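## Task

Nests N1 to N4 each carry one of the plates B38, B83, B33 and B88, and only their ID labels tell which plate is where. Build a stack in rack S1 with B38 at the bottom lying flat on the rack floor, B33 fully seated on it, and B83 fully seated on top. Each plate's labelled short end must point to the rack's front, the side facing the operator. Release the plates, then push the START key on post KP until it latches. Do not press START (lighting it counts) until the stack is correct and B88 sits properly in its own nest, or the task fails. Then return all four plates to the nests they came from, lying flat inside the locators with well A1 at the corner marked A1, while START stays latched. Nothing may be held in place only by the robot at the end. Open the gripper and move away when finished.

## Robot and tools

Robot: a single four-axis SCARA-type arm. Its joints are lift (prismatic, 0.000 to 0.550 m), shoulder (-2.000 to 2.000 rad), elbow (-2.800 to 2.800 rad) and wrist yaw (-12.566 to 12.566 rad), ending in a two-finger gripper that always stays level and cannot tilt. The fingers point along the gripper's +x axis and close along its y axis. The controlled point, end_effector_position, lies midway between the rubber pads, about 2 to 3 cm behind the fingertips. The fingertips never touch each other, so a key is pushed with one fingertip. If the elbow reading gets within 0.4 rad of 0, the arm may fold and fault, so avoid nearly straight configurations.

Frames: the scene frame starts on the table surface below the arm base. +z is up, and +y is to the left when facing along +x. Motion offsets, however, are given in the gripper's own axes.

execute_actions: takes "actions", a list with zero or one entry, plus an optional "pictures" boolean. An empty list sends nothing and only reports the state. An action is {"rows": [...], "steps": n}, with n from 1 to 15 control steps of 1/30 s each (default 15). Each row is used for one step, and the final row repeats if there are fewer rows than steps. A wait is {"steps": n} with n up to 300; it is counted from the previous result, so your reply time is included. Each row holds five numbers, each in [-1, 1]: dx, dy, dz, rz, opening. The first four are a target offset in gripper axes. It is measured from the gripper pose in the most recent result that shows one. Before any such result in the scene, and for the second or later call within one reply, it is measured from the pose at the moment the action starts. Every row uses that same reference; rows do not add up. On this scale 1.0 equals 0.6 m of travel or 180 degrees of turn. rz turns about the gripper z axis, from +x toward +y. Opening is absolute: +1 is fully open (0.140 m) and -1 is closed (the pads still leave 0.066 m). Going from open to closed takes at least about 0.6 s. An all-zero offset is not a pause: it pulls the hand back to the reference pose.

move: "target" is one five-number row with the same meaning and reference as above. "speed" is the top path speed in m/s, from 0.002 to 0.5 (default 0.25); turning is capped at twice that value in rad/s. The path runs in a straight line for 0.5 to 10 s and is cut off at 10 s. It does not slow down for obstacles. The real hand lags, can drift off the path and can exceed the speed, especially with the arm nearly straight. The opening is applied when the move begins. The result adds a "move:" line. It reports the ending (done, off_target, moving, held, fault), any limits (paced means the sent pose was clipped; held means a safety check blocked some steps, after which the arm may jump faster), and the distance left to the target.

wait: "seconds" from 0 to 10. Time passes and the robot gets no new command.
zoom_image: "camera" is cam_high, cam_low or cam_wrist, and "region" is [x0, y0, x1, y1] in image pixels, with the origin at the top-left. Full images are 896x504, and a region may be at most 504x504. Use it to read plate ID labels and A1 corner marks.
finished_scene: "scene" is 1 or 2.

Results: the state line gives end_effector_position (m) and end_effector_quat_wxyz in the scene frame. It can be slightly wrong, more so at long reach. Joint positions lists lift (m), shoulder, elbow, wrist yaw (rad) and the pad gap (m). grip_measured is the finger opening on the command scale. To hold something, command about 0.04 below it; a smaller difference gives a lighter grip. "Hand target" shows the pose the controller is now driving toward. A "pose unreachable" line, and HELD on individual steps, mean a clearance check altered or blocked what you sent. On each step the command is clipped to within 70 mm and 16 degrees of the measured pose. After an action the arm continues only to the last clipped pose, so long moves may need another call. MOTOR HOT appears at 85 °C. At 100 °C an OVER-TEMPERATURE FAULT brakes the arm until it cools, and holding loads heats the motors. If contact torque reaches a joint's load limit (lift 54 N, shoulder 8.1 N m, elbow 4.05 N m, wrist yaw 1.35 N m, held weight included), the arm halts for 10 s and drops the rest of the call. Camera calibrations are given, and they may shift slightly between scenes.

Plate orientation: well A1 sits at the labelled short end, in the corner opposite the labelled long side.

Avoid: letting plates fall more than a few millimetres, knocking anything off the table, fast or deep contact (the force grows with speed and with how far the target lies beyond the contact point), closing the fingers fast on a plate, and pressing START early. Loose objects can occasionally be nudged by outside disturbances, so check the images before you release and before you finish.

Each tool is called after "Emit:" as a command line: name --argument value for each argument, lists and objects as JSON in quotes; but a table of rows of numbers goes row by row, as --pt "numbers of a row", without its own name.

## Session

Emit:
execute_actions --actions '[]'

Scene clock: 0.00 s of 15600.00 s.
end_effector_position=(+0.5325, +0.1442, +0.2370) grip_measured=+0.99 end_effector_quat_wxyz=(-0.533, +0.000, +0.000, +0.846)
Joint positions: [0.232 0.845 2.554 0.867 0.14 ]
Hand target: +0.533, +0.144, +0.237; -0.533, +0.000, +0.000, +0.846

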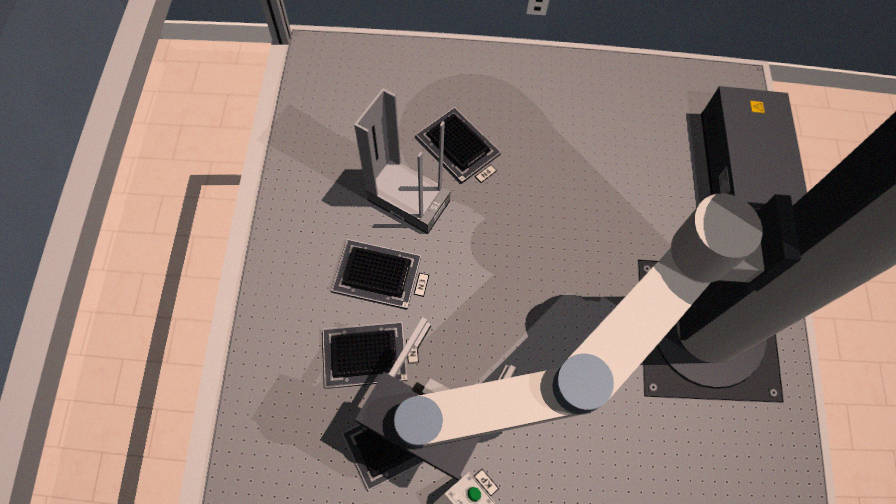

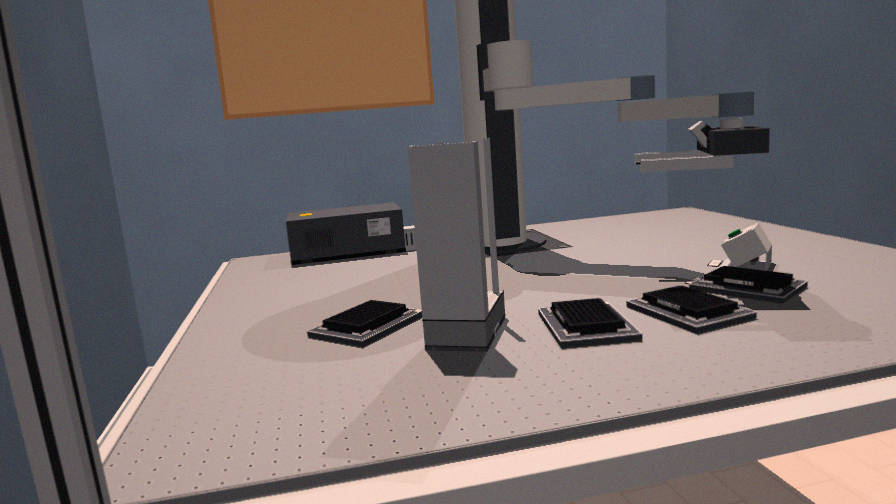

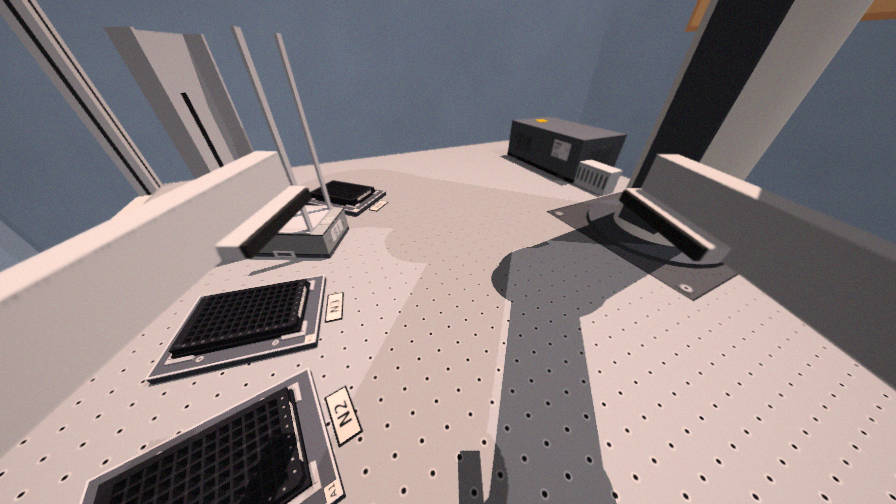

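Emit:
zoom_image --camera "cam_low" --region '[520, 220, 820, 360]'

Emit:
zoom_image --camera "cam_high" --region '[300, 80, 540, 320]'

Emit:
zoom_image --camera "cam_high" --region '[300, 300, 540, 504]'

Region (520, 220, 820, 360) of cam_low's 896x504 image, scaled by 1.680, with more detail than that image has; it fills the top 235 rows of this view, and the rest is white.

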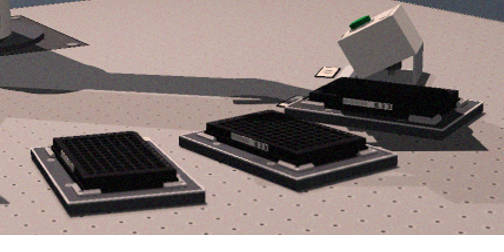

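Region (300, 80, 540, 320) of cam_high's 896x504 image, scaled by 2.100, with more detail than that image has.

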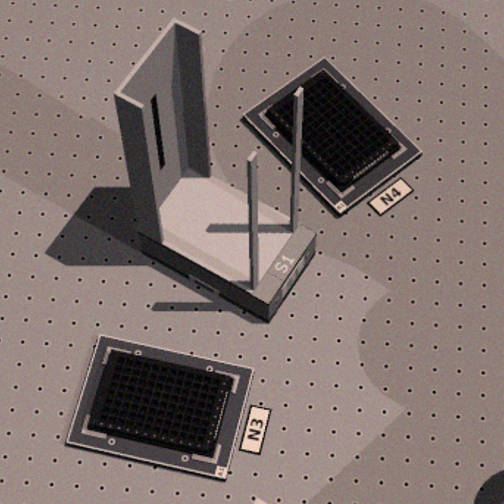

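Region (300, 300, 540, 504) of cam_high's 896x504 image, scaled by 2.100, with more detail than that image has; it fills the top 428 rows of this view, and the rest is white.

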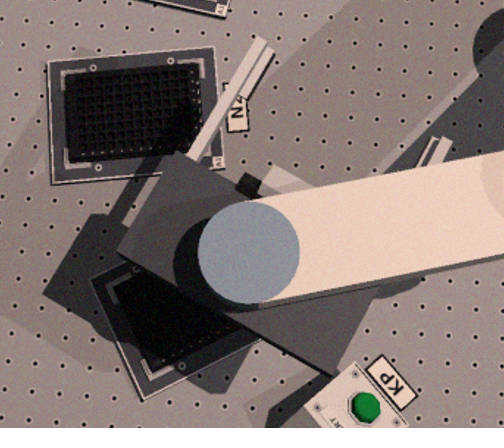

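Emit:
move --target '[0.213,0.227,-0.2,0.61,1]' --speed 0.4

Scene clock: 18.67 s of 15600.00 s.
end_effector_position=(+0.6003, -0.0301, +0.1169) grip_measured=+0.99 end_effector_quat_wxyz=(+0.999, -0.000, -0.000, -0.051)
Joint positions: [0.112 0.819 1.158 4.205 0.14 ]
Hand target: +0.600, -0.030, +0.117; +0.999, -0.000, -0.000, -0.050
Off the commanded pose: 0.000 m, 0 deg.
After step 90, 12.83 s passed at rest.
move: done
camera_calibration (this result's frames):
cam_wrist: T_world_to_cam=[[-0.10239, -0.994723, 0.00651372, 0.0388135], [-0.600278, 0.0565642, -0.797789, 0.44266], [0.79321, -0.0855954, -0.602902, -0.313058], [0, 0, 0, 1]] pos_world=[0.518014, -0.0132263, 0.164154]

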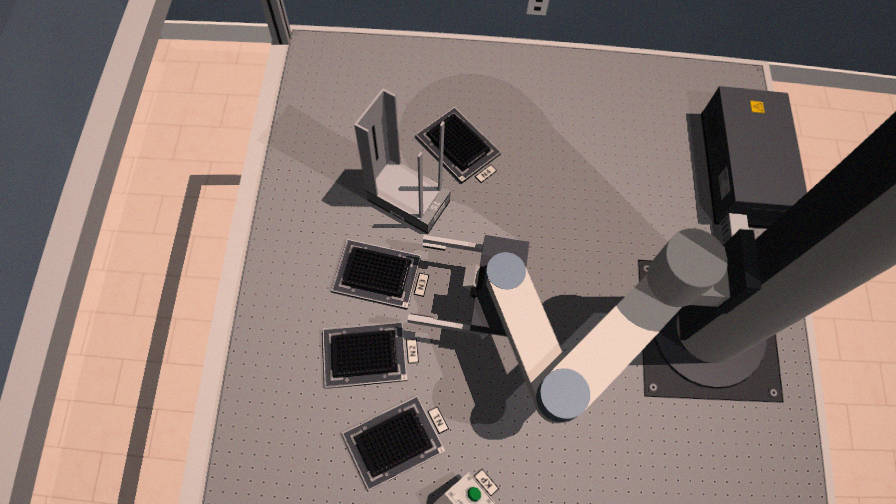

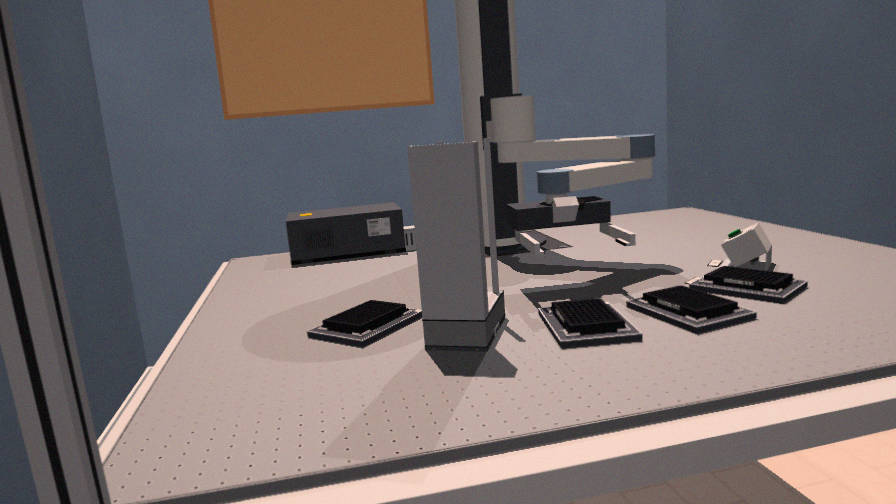

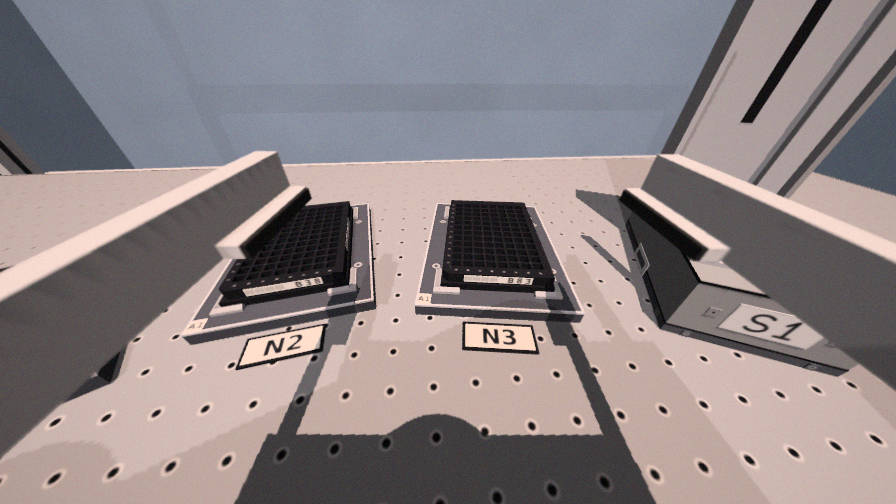

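Emit:
zoom_image --camera "cam_wrist" --region '[180, 180, 600, 350]'

Emit:
zoom_image --camera "cam_low" --region '[680, 250, 820, 310]'

Region (180, 180, 600, 350) of cam_wrist's 896x504 image, scaled by 1.200, with more detail than that image has; it fills the top 204 rows of this view, and the rest is white.

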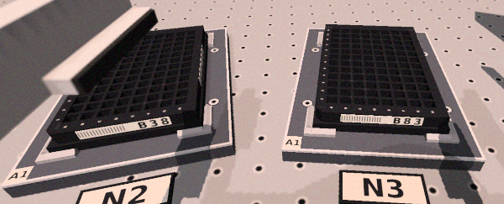

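Region (680, 250, 820, 310) of cam_low's 896x504 image, scaled by 3.600, with more detail than that image has; it fills the top 216 rows of this view, and the rest is white.

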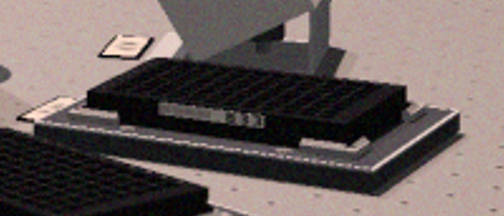

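Emit:
move --target '[-0.005,0.177,-0.06,0.088,1]' --speed 0.4

Scene clock: 30.50 s of 15600.00 s.
end_effector_position=(+0.6080, +0.0760, +0.0809) grip_measured=+0.99 end_effector_quat_wxyz=(+0.996, -0.000, -0.000, +0.088)
Joint positions: [0.076 1.024 1.22  4.215 0.14 ]
Hand target: +0.608, +0.076, +0.081; +0.996, -0.000, -0.000, +0.087
Off the commanded pose: 0.000 m, 0 deg.
After step 90, 8.07 s passed at rest.
move: done
camera_calibration (this result's frames):
cam_wrist: T_world_to_cam=[[0.17358, -0.984798, 0.00651372, -0.0231318], [-0.59286, -0.109774, -0.797789, 0.42067], [0.786376, 0.134619, -0.602902, -0.344451], [0, 0, 0, 1]] pos_world=[0.524281, 0.0697679, 0.128087]

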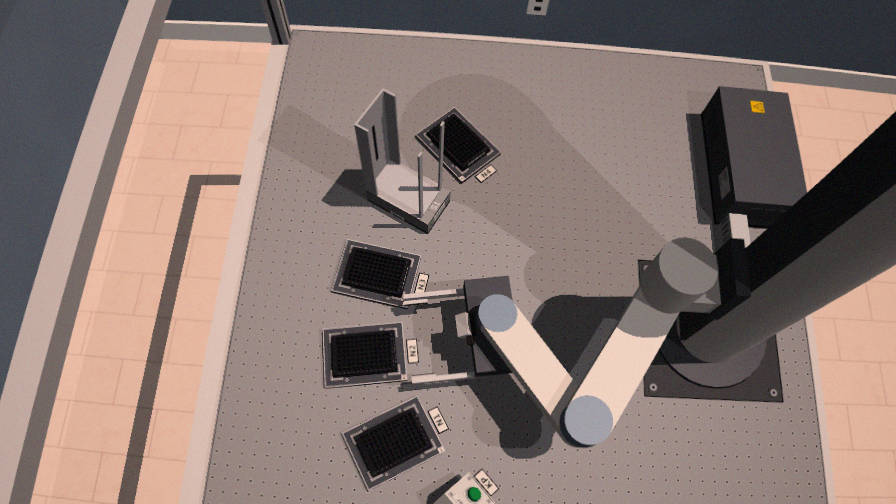

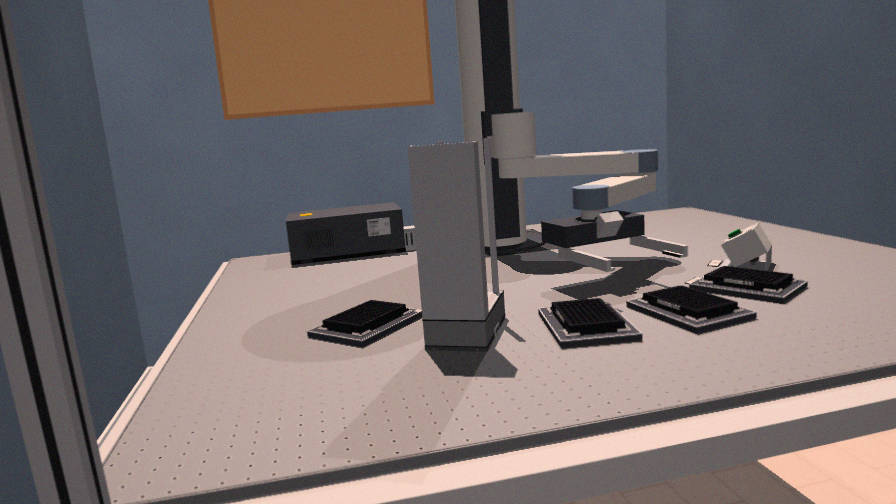

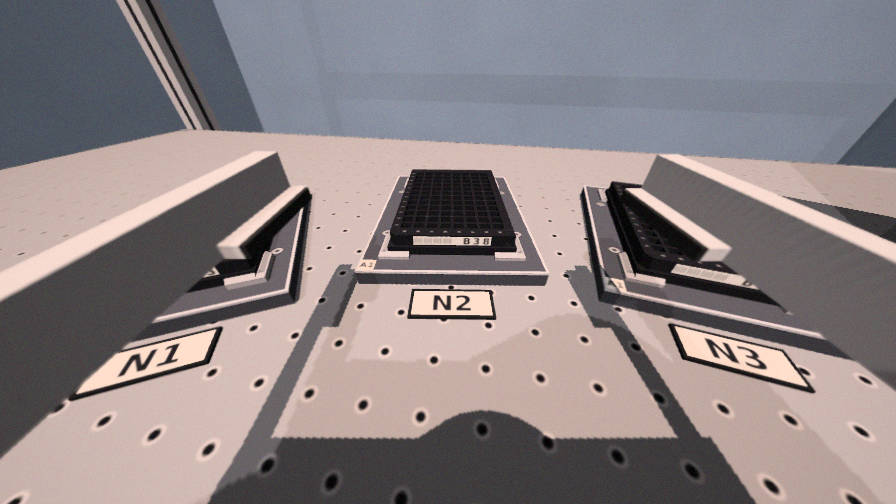

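Emit:
move --target '[0.203,0.008,-0.05,0,0.1]'

Scene clock: 36.07 s of 15600.00 s.
end_effector_position=(+0.7271, +0.1020, +0.0509) grip_measured=+0.10 end_effector_quat_wxyz=(+0.996, -0.000, -0.000, +0.088)
Joint positions: [0.046 0.757 1.886 3.816 0.107]
Hand target: +0.727, +0.102, +0.051; +0.996, -0.000, -0.000, +0.088
Off the commanded pose: 0.000 m, 0 deg.
After step 90, 1.60 s passed at rest.
move: done
camera_calibration (this result's frames):
cam_wrist: T_world_to_cam=[[0.173721, -0.984773, 0.00651372, -0.018093], [-0.592844, -0.109859, -0.797789, 0.470167], [0.786357, 0.134731, -0.602902, -0.45969], [0, 0, 0, 1]] pos_world=[0.643359, 0.0957691, 0.0980642]

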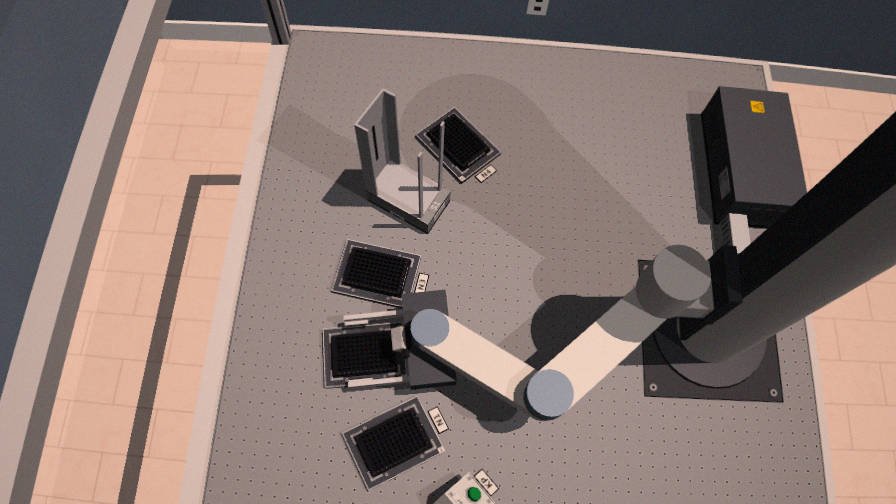

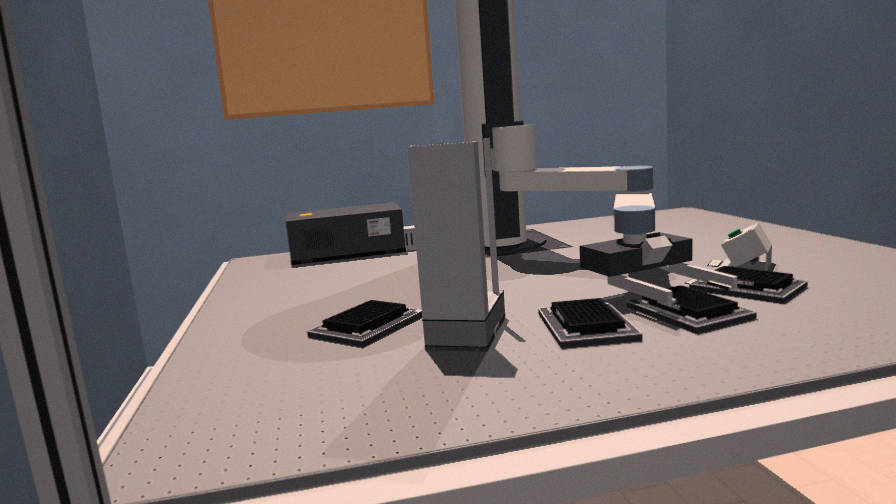

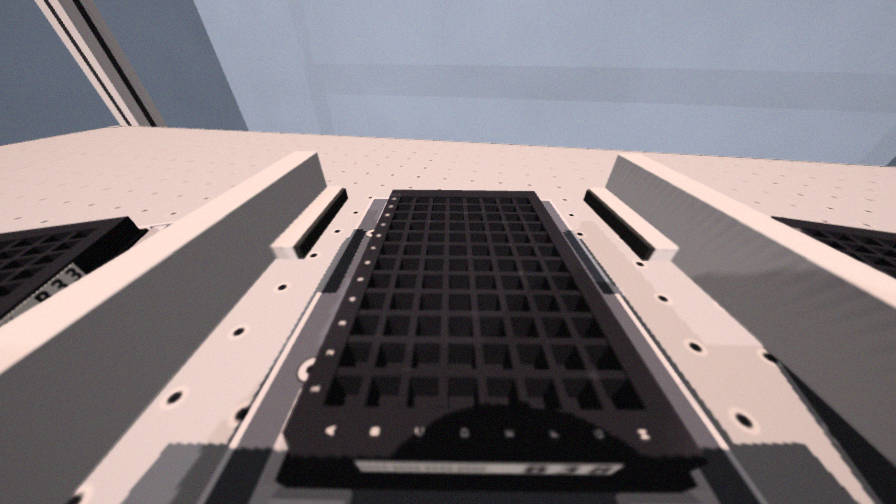

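Emit:
move --target '[-0.035,0,-0.031,0,0.1]' --speed 0.05

Scene clock: 40.93 s of 15600.00 s.
end_effector_position=(+0.7064, +0.0983, +0.0322) grip_measured=+0.10 end_effector_quat_wxyz=(+0.996, -0.000, -0.000, +0.088)
Joint positions: [0.027 0.816 1.753 3.89  0.107]
Hand target: +0.706, +0.098, +0.032; +0.996, -0.000, -0.000, +0.088
Off the commanded pose: 0.000 m, 0 deg.
After step 90, 1.03 s passed at rest.
move: done
camera_calibration (this result's frames):
cam_wrist: T_world_to_cam=[[0.173445, -0.984822, 0.00651372, -0.0178647], [-0.592875, -0.109693, -0.797789, 0.442623], [0.786394, 0.134511, -0.602902, -0.454201], [0, 0, 0, 1]] pos_world=[0.6227, 0.0920539, 0.0793975]

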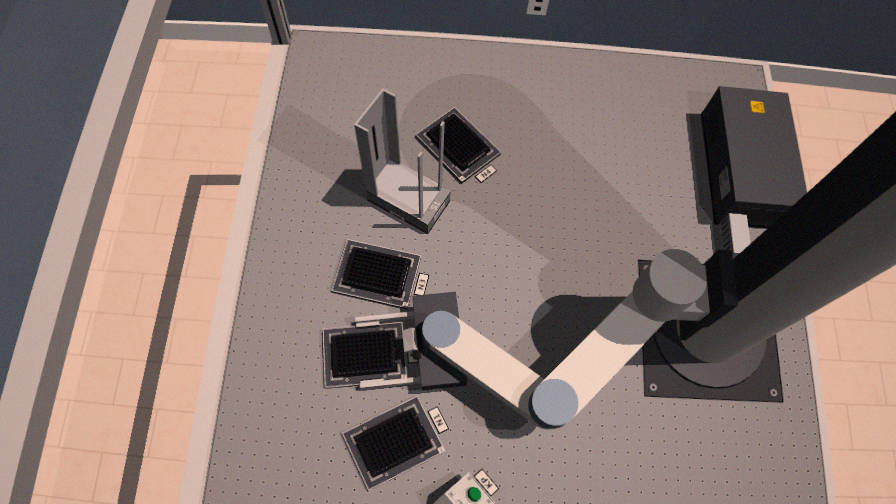

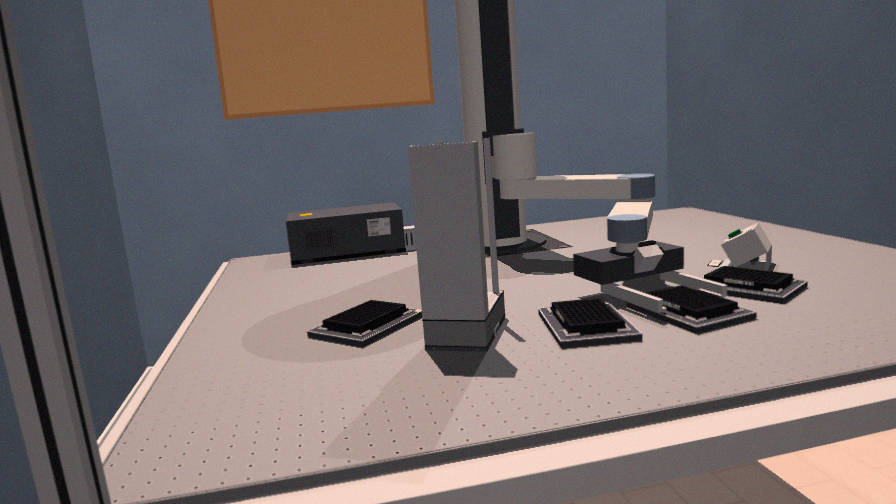

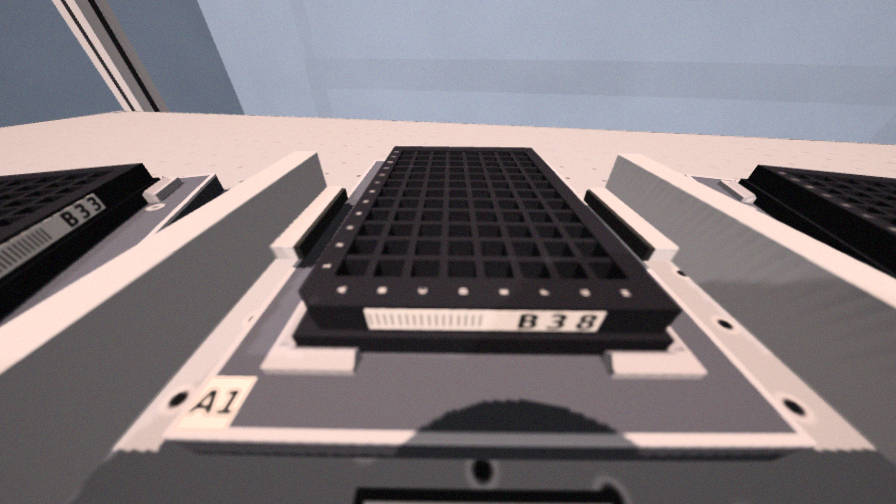

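Emit:
move --target '[0.012,0,0,0,-0.5]' --speed 0.05

Scene clock: 48.10 s of 15600.00 s.
end_effector_position=(+0.7131, +0.0995, +0.0322) grip_measured=-0.49 end_effector_quat_wxyz=(+0.996, -0.000, -0.000, +0.088)
Joint positions: [0.027 0.797 1.795 3.867 0.085]
Hand target: +0.714, +0.100, +0.032; +0.996, -0.000, -0.000, +0.088
Off the commanded pose: 0.000 m, 0 deg.
After step 90, 3.47 s passed at rest.
move: done
camera_calibration (this result's frames):
cam_wrist: T_world_to_cam=[[0.173695, -0.984778, 0.00651372, -0.0180261], [-0.592847, -0.109843, -0.797789, 0.446715], [0.78636, 0.13471, -0.602902, -0.459615], [0, 0, 0, 1]] pos_world=[0.629387, 0.0932319, 0.0793987]

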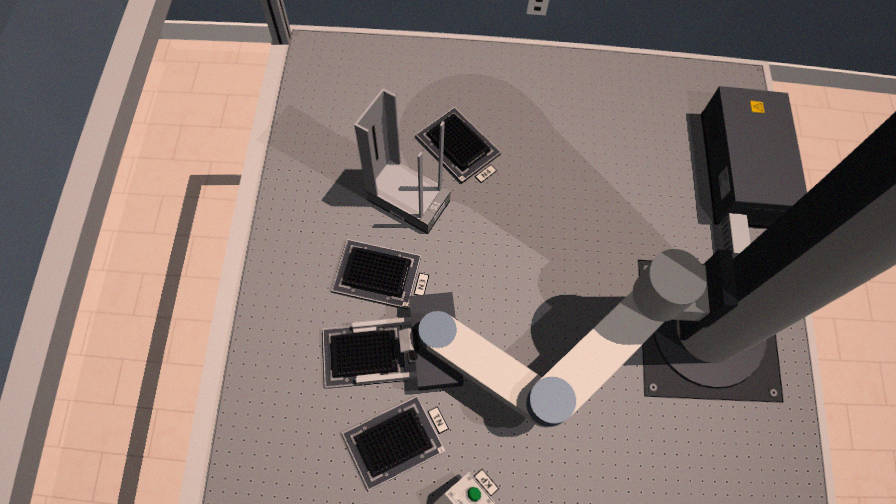

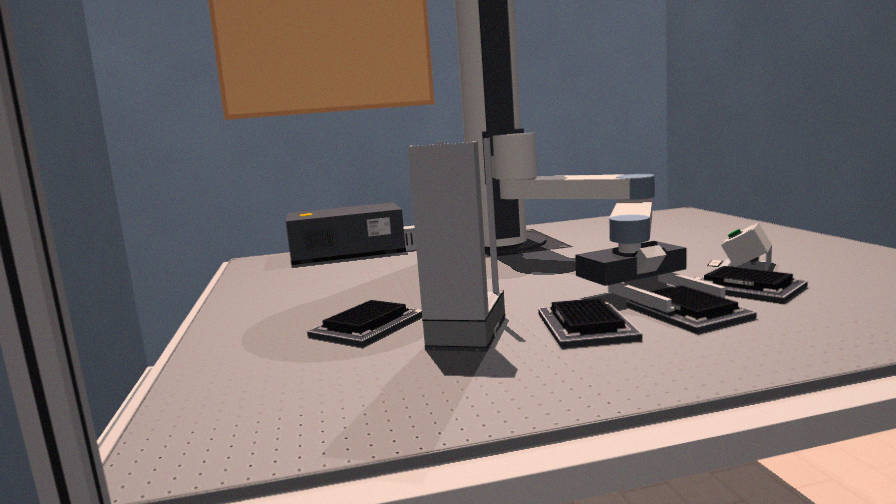

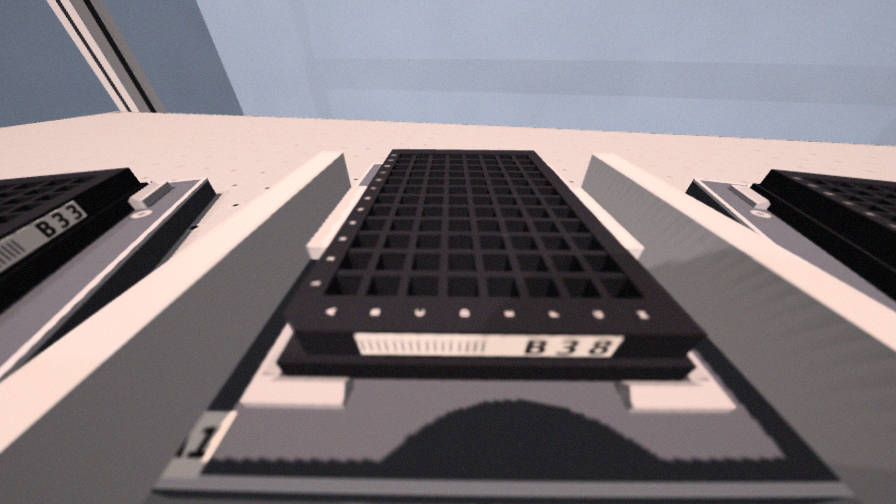

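Emit:
move --target '[0,0,0,0,-0.58]' --speed 0.05

Scene clock: 51.40 s of 15600.00 s.
end_effector_position=(+0.7129, +0.0995, +0.0322) grip_measured=-0.51 end_effector_quat_wxyz=(+0.996, -0.000, -0.000, +0.088)
Joint positions: [0.027 0.798 1.794 3.867 0.084]
Hand target: +0.713, +0.099, +0.032; +0.996, -0.000, -0.000, +0.088
Off the commanded pose: 0.000 m, 0 deg.
move: done
camera_calibration (this result's frames):
cam_wrist: T_world_to_cam=[[0.173592, -0.984796, 0.00651372, -0.0179267], [-0.592859, -0.109781, -0.797789, 0.446599], [0.786374, 0.134628, -0.602902, -0.45946], [0, 0, 0, 1]] pos_world=[0.629189, 0.0932298, 0.0793987]

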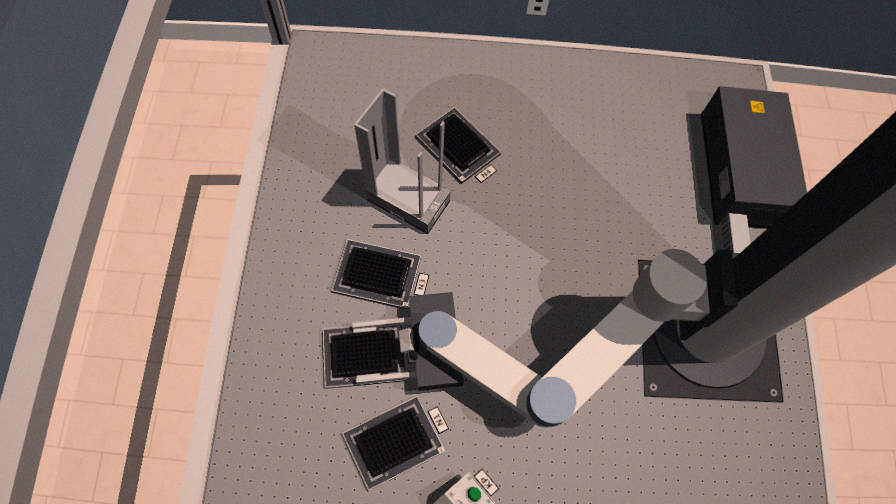

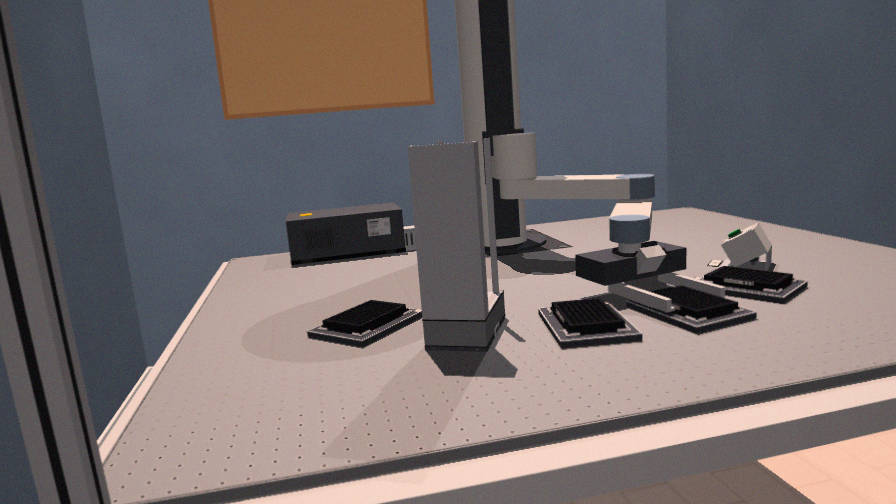

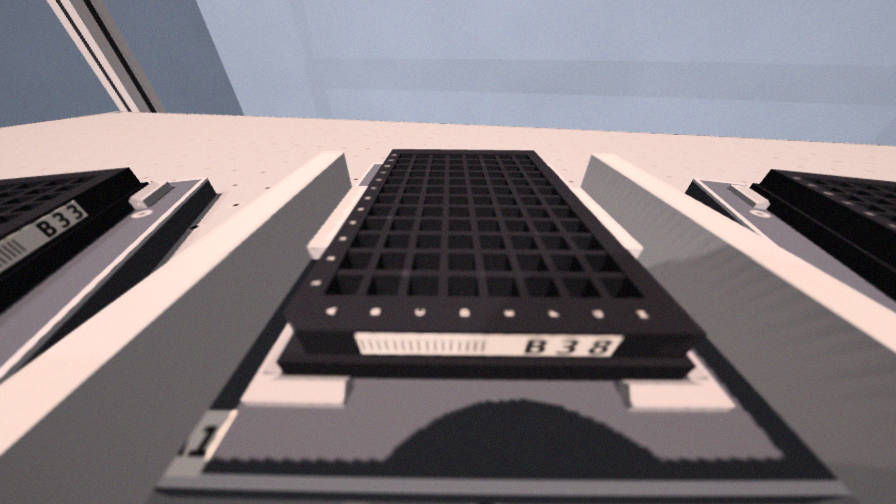

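Emit:
move --target '[0,0,0.51,0,-0.58]' --speed 0.3

Emit:
move --target '[-0.345,-0.42,0,-0.2,-0.58]' --speed 0.3

Scene clock: 62.80 s of 15600.00 s.
end_effector_position=(+0.7129, +0.0995, +0.3382) grip_measured=-0.51 end_effector_quat_wxyz=(+0.996, -0.000, -0.000, +0.088)
Joint positions: [0.333 0.798 1.794 3.867 0.084]
Hand target: +0.713, +0.099, +0.338; +0.996, -0.000, -0.000, +0.088
Off the commanded pose: 0.000 m, 0 deg.
After step 90, 6.90 s passed at rest.
move: done
camera_calibration (this result's frames):
cam_wrist: T_world_to_cam=[[0.173671, -0.984782, 0.00651372, -0.0199442], [-0.59285, -0.109829, -0.797789, 0.690766], [0.786363, 0.134691, -0.602902, -0.274941], [0, 0, 0, 1]] pos_world=[0.629188, 0.0932576, 0.385453]

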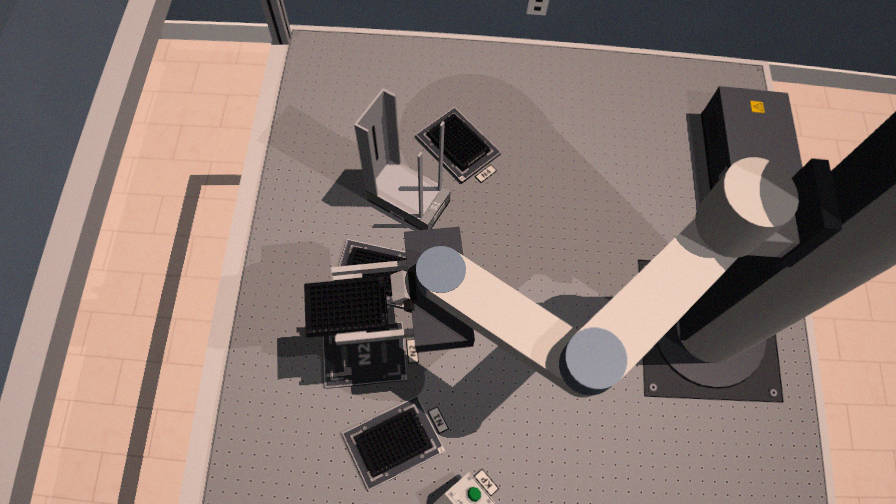

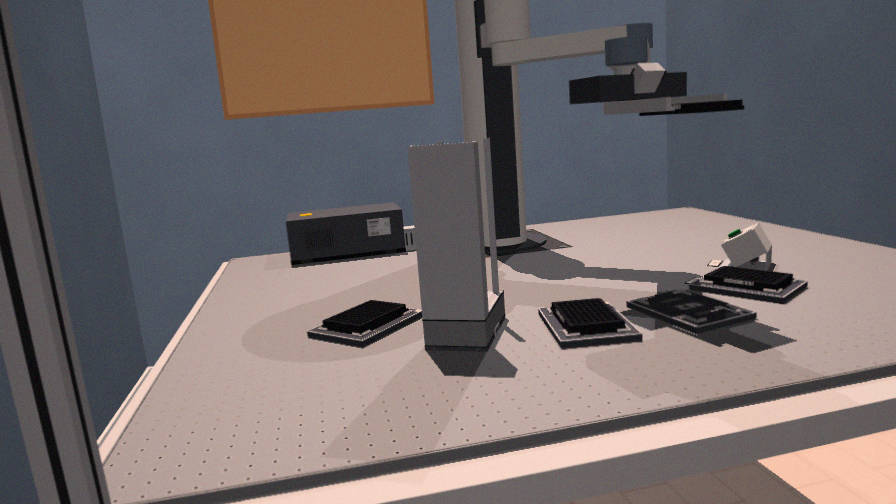

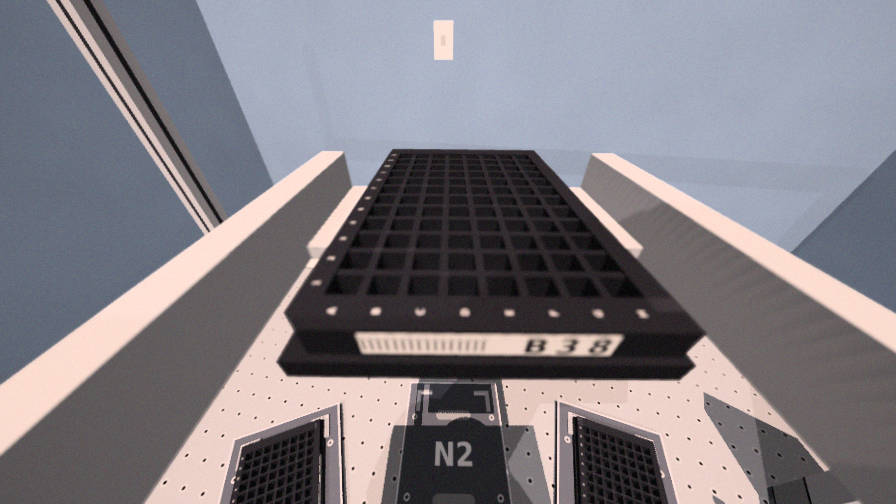

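Scene clock: 64.30 s of 15600.00 s.
end_effector_position=(+0.5531, -0.1850, +0.3382) grip_measured=-0.51 end_effector_quat_wxyz=(+0.974, -0.000, -0.000, -0.225)
Joint positions: [0.333 0.428 1.132 4.269 0.084]
Hand target: +0.553, -0.185, +0.338; +0.974, -0.000, -0.000, -0.224
Off the commanded pose: 0.000 m, 0 deg.
move: done
camera_calibration (this result's frames):
cam_wrist: T_world_to_cam=[[-0.438865, -0.89853, 0.00651372, 0.0823993], [-0.544029, 0.259934, -0.797789, 0.606167], [0.715144, -0.353665, -0.602902, -0.161906], [0, 0, 0, 1]] pos_world=[0.481721, -0.140786, 0.385443]

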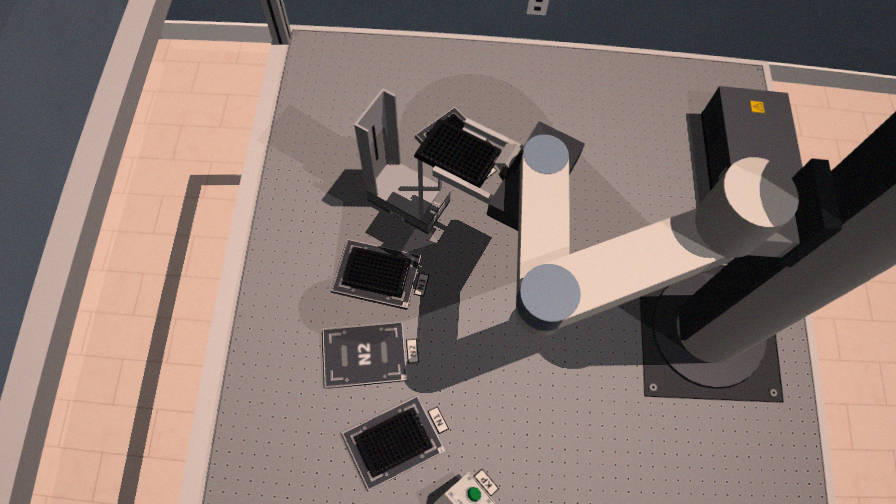

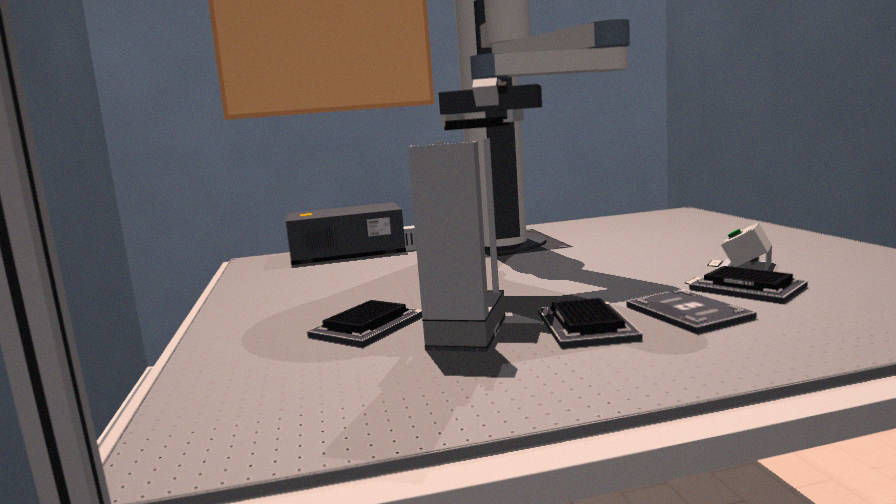

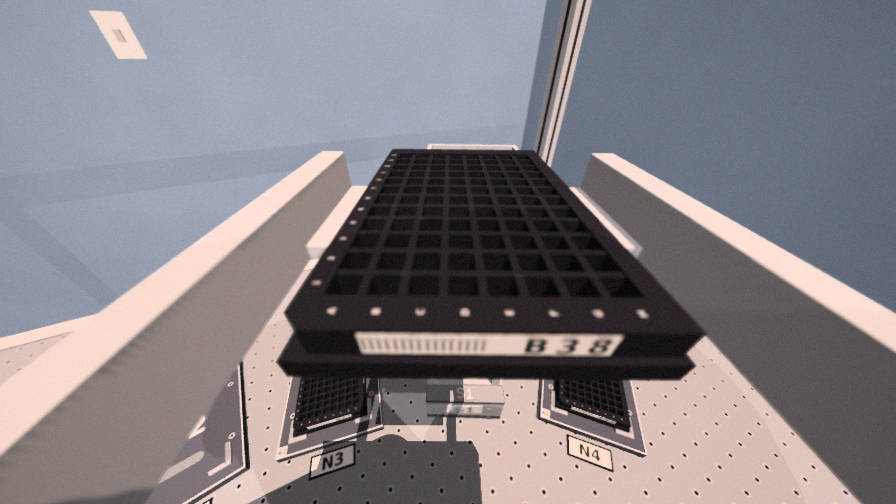

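Emit:
move --target '[-0.1,0,0,0,-0.58]'

Emit:
move --target '[0,0,-0.15,0,-0.58]'

Scene clock: 67.73 s of 15600.00 s.
end_effector_position=(+0.4991, -0.1588, +0.3382) grip_measured=-0.51 end_effector_quat_wxyz=(+0.974, -0.000, -0.000, -0.225)
Joint positions: [0.333 0.517 0.865 4.448 0.084]
Hand target: +0.499, -0.159, +0.338; +0.974, -0.000, -0.000, -0.225
Off the commanded pose: 0.000 m, 0 deg.
move: done
camera_calibration (this result's frames):
cam_wrist: T_world_to_cam=[[-0.43911, -0.89841, 0.00651372, 0.0824258], [-0.543958, 0.260083, -0.797789, 0.569962], [0.715047, -0.35386, -0.602902, -0.114], [0, 0, 0, 1]] pos_world=[0.427745, -0.114525, 0.385442]

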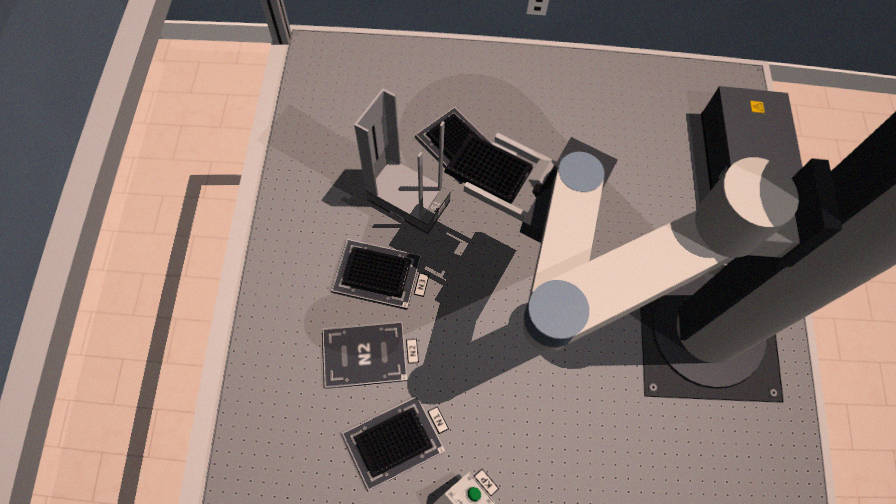

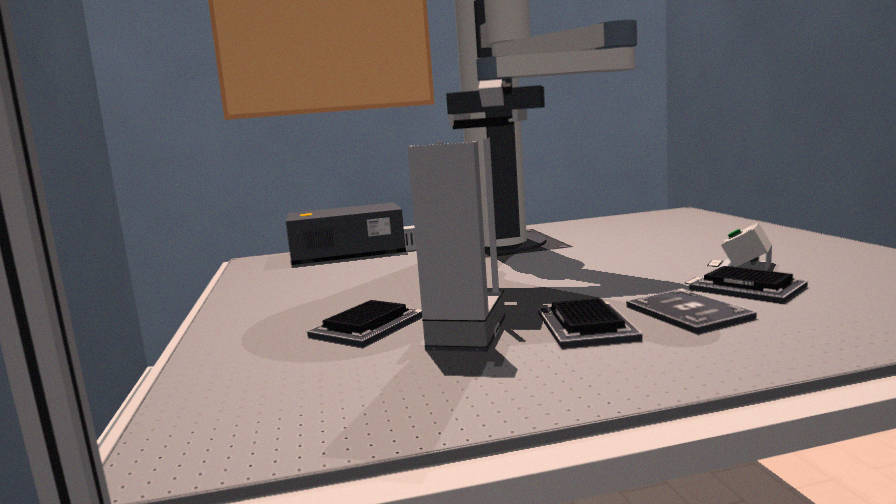

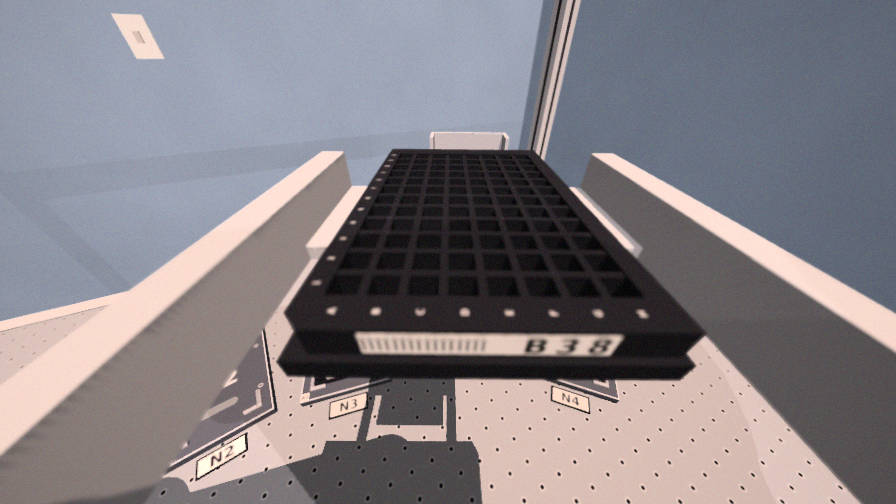

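Scene clock: 68.53 s of 15600.00 s.
end_effector_position=(+0.4991, -0.1588, +0.2482) grip_measured=-0.51 end_effector_quat_wxyz=(+0.974, -0.000, -0.000, -0.225)
Joint positions: [0.243 0.517 0.865 4.448 0.084]
Hand target: +0.499, -0.159, +0.248; +0.974, -0.000, -0.000, -0.225
Off the commanded pose: 0.000 m, 0 deg.
move: done
camera_calibration (this result's frames):
cam_wrist: T_world_to_cam=[[-0.439139, -0.898396, 0.00651372, 0.0830227], [-0.54395, 0.2601, -0.797789, 0.498092], [0.715036, -0.353883, -0.602902, -0.168302], [0, 0, 0, 1]] pos_world=[0.427737, -0.114526, 0.295362]

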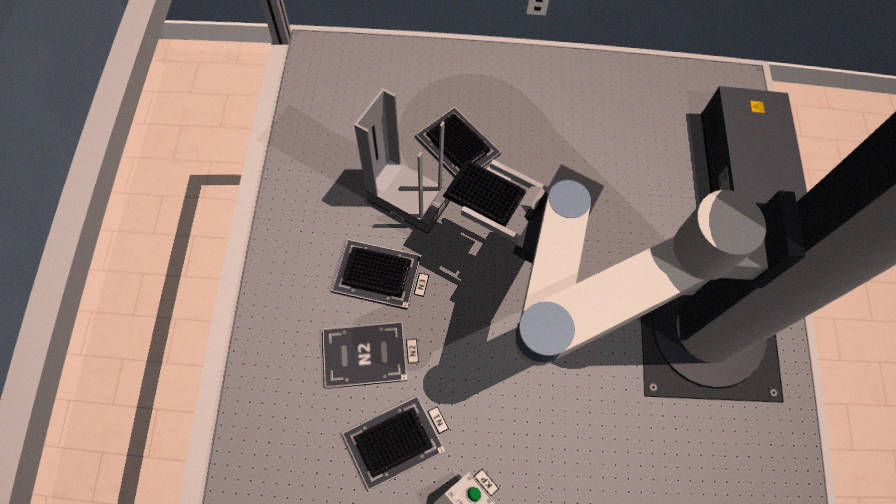

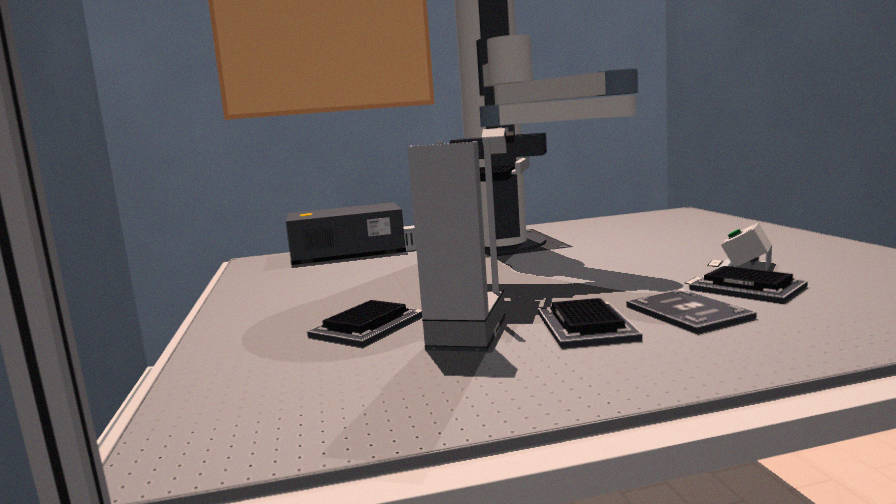

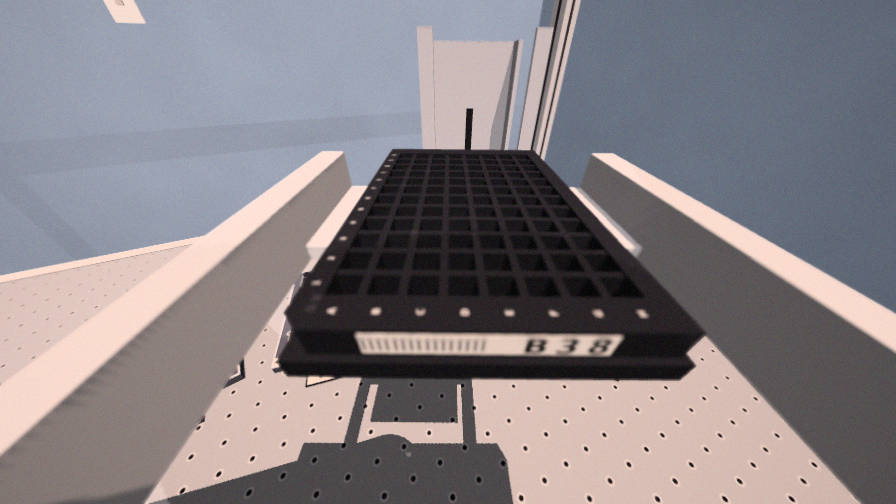

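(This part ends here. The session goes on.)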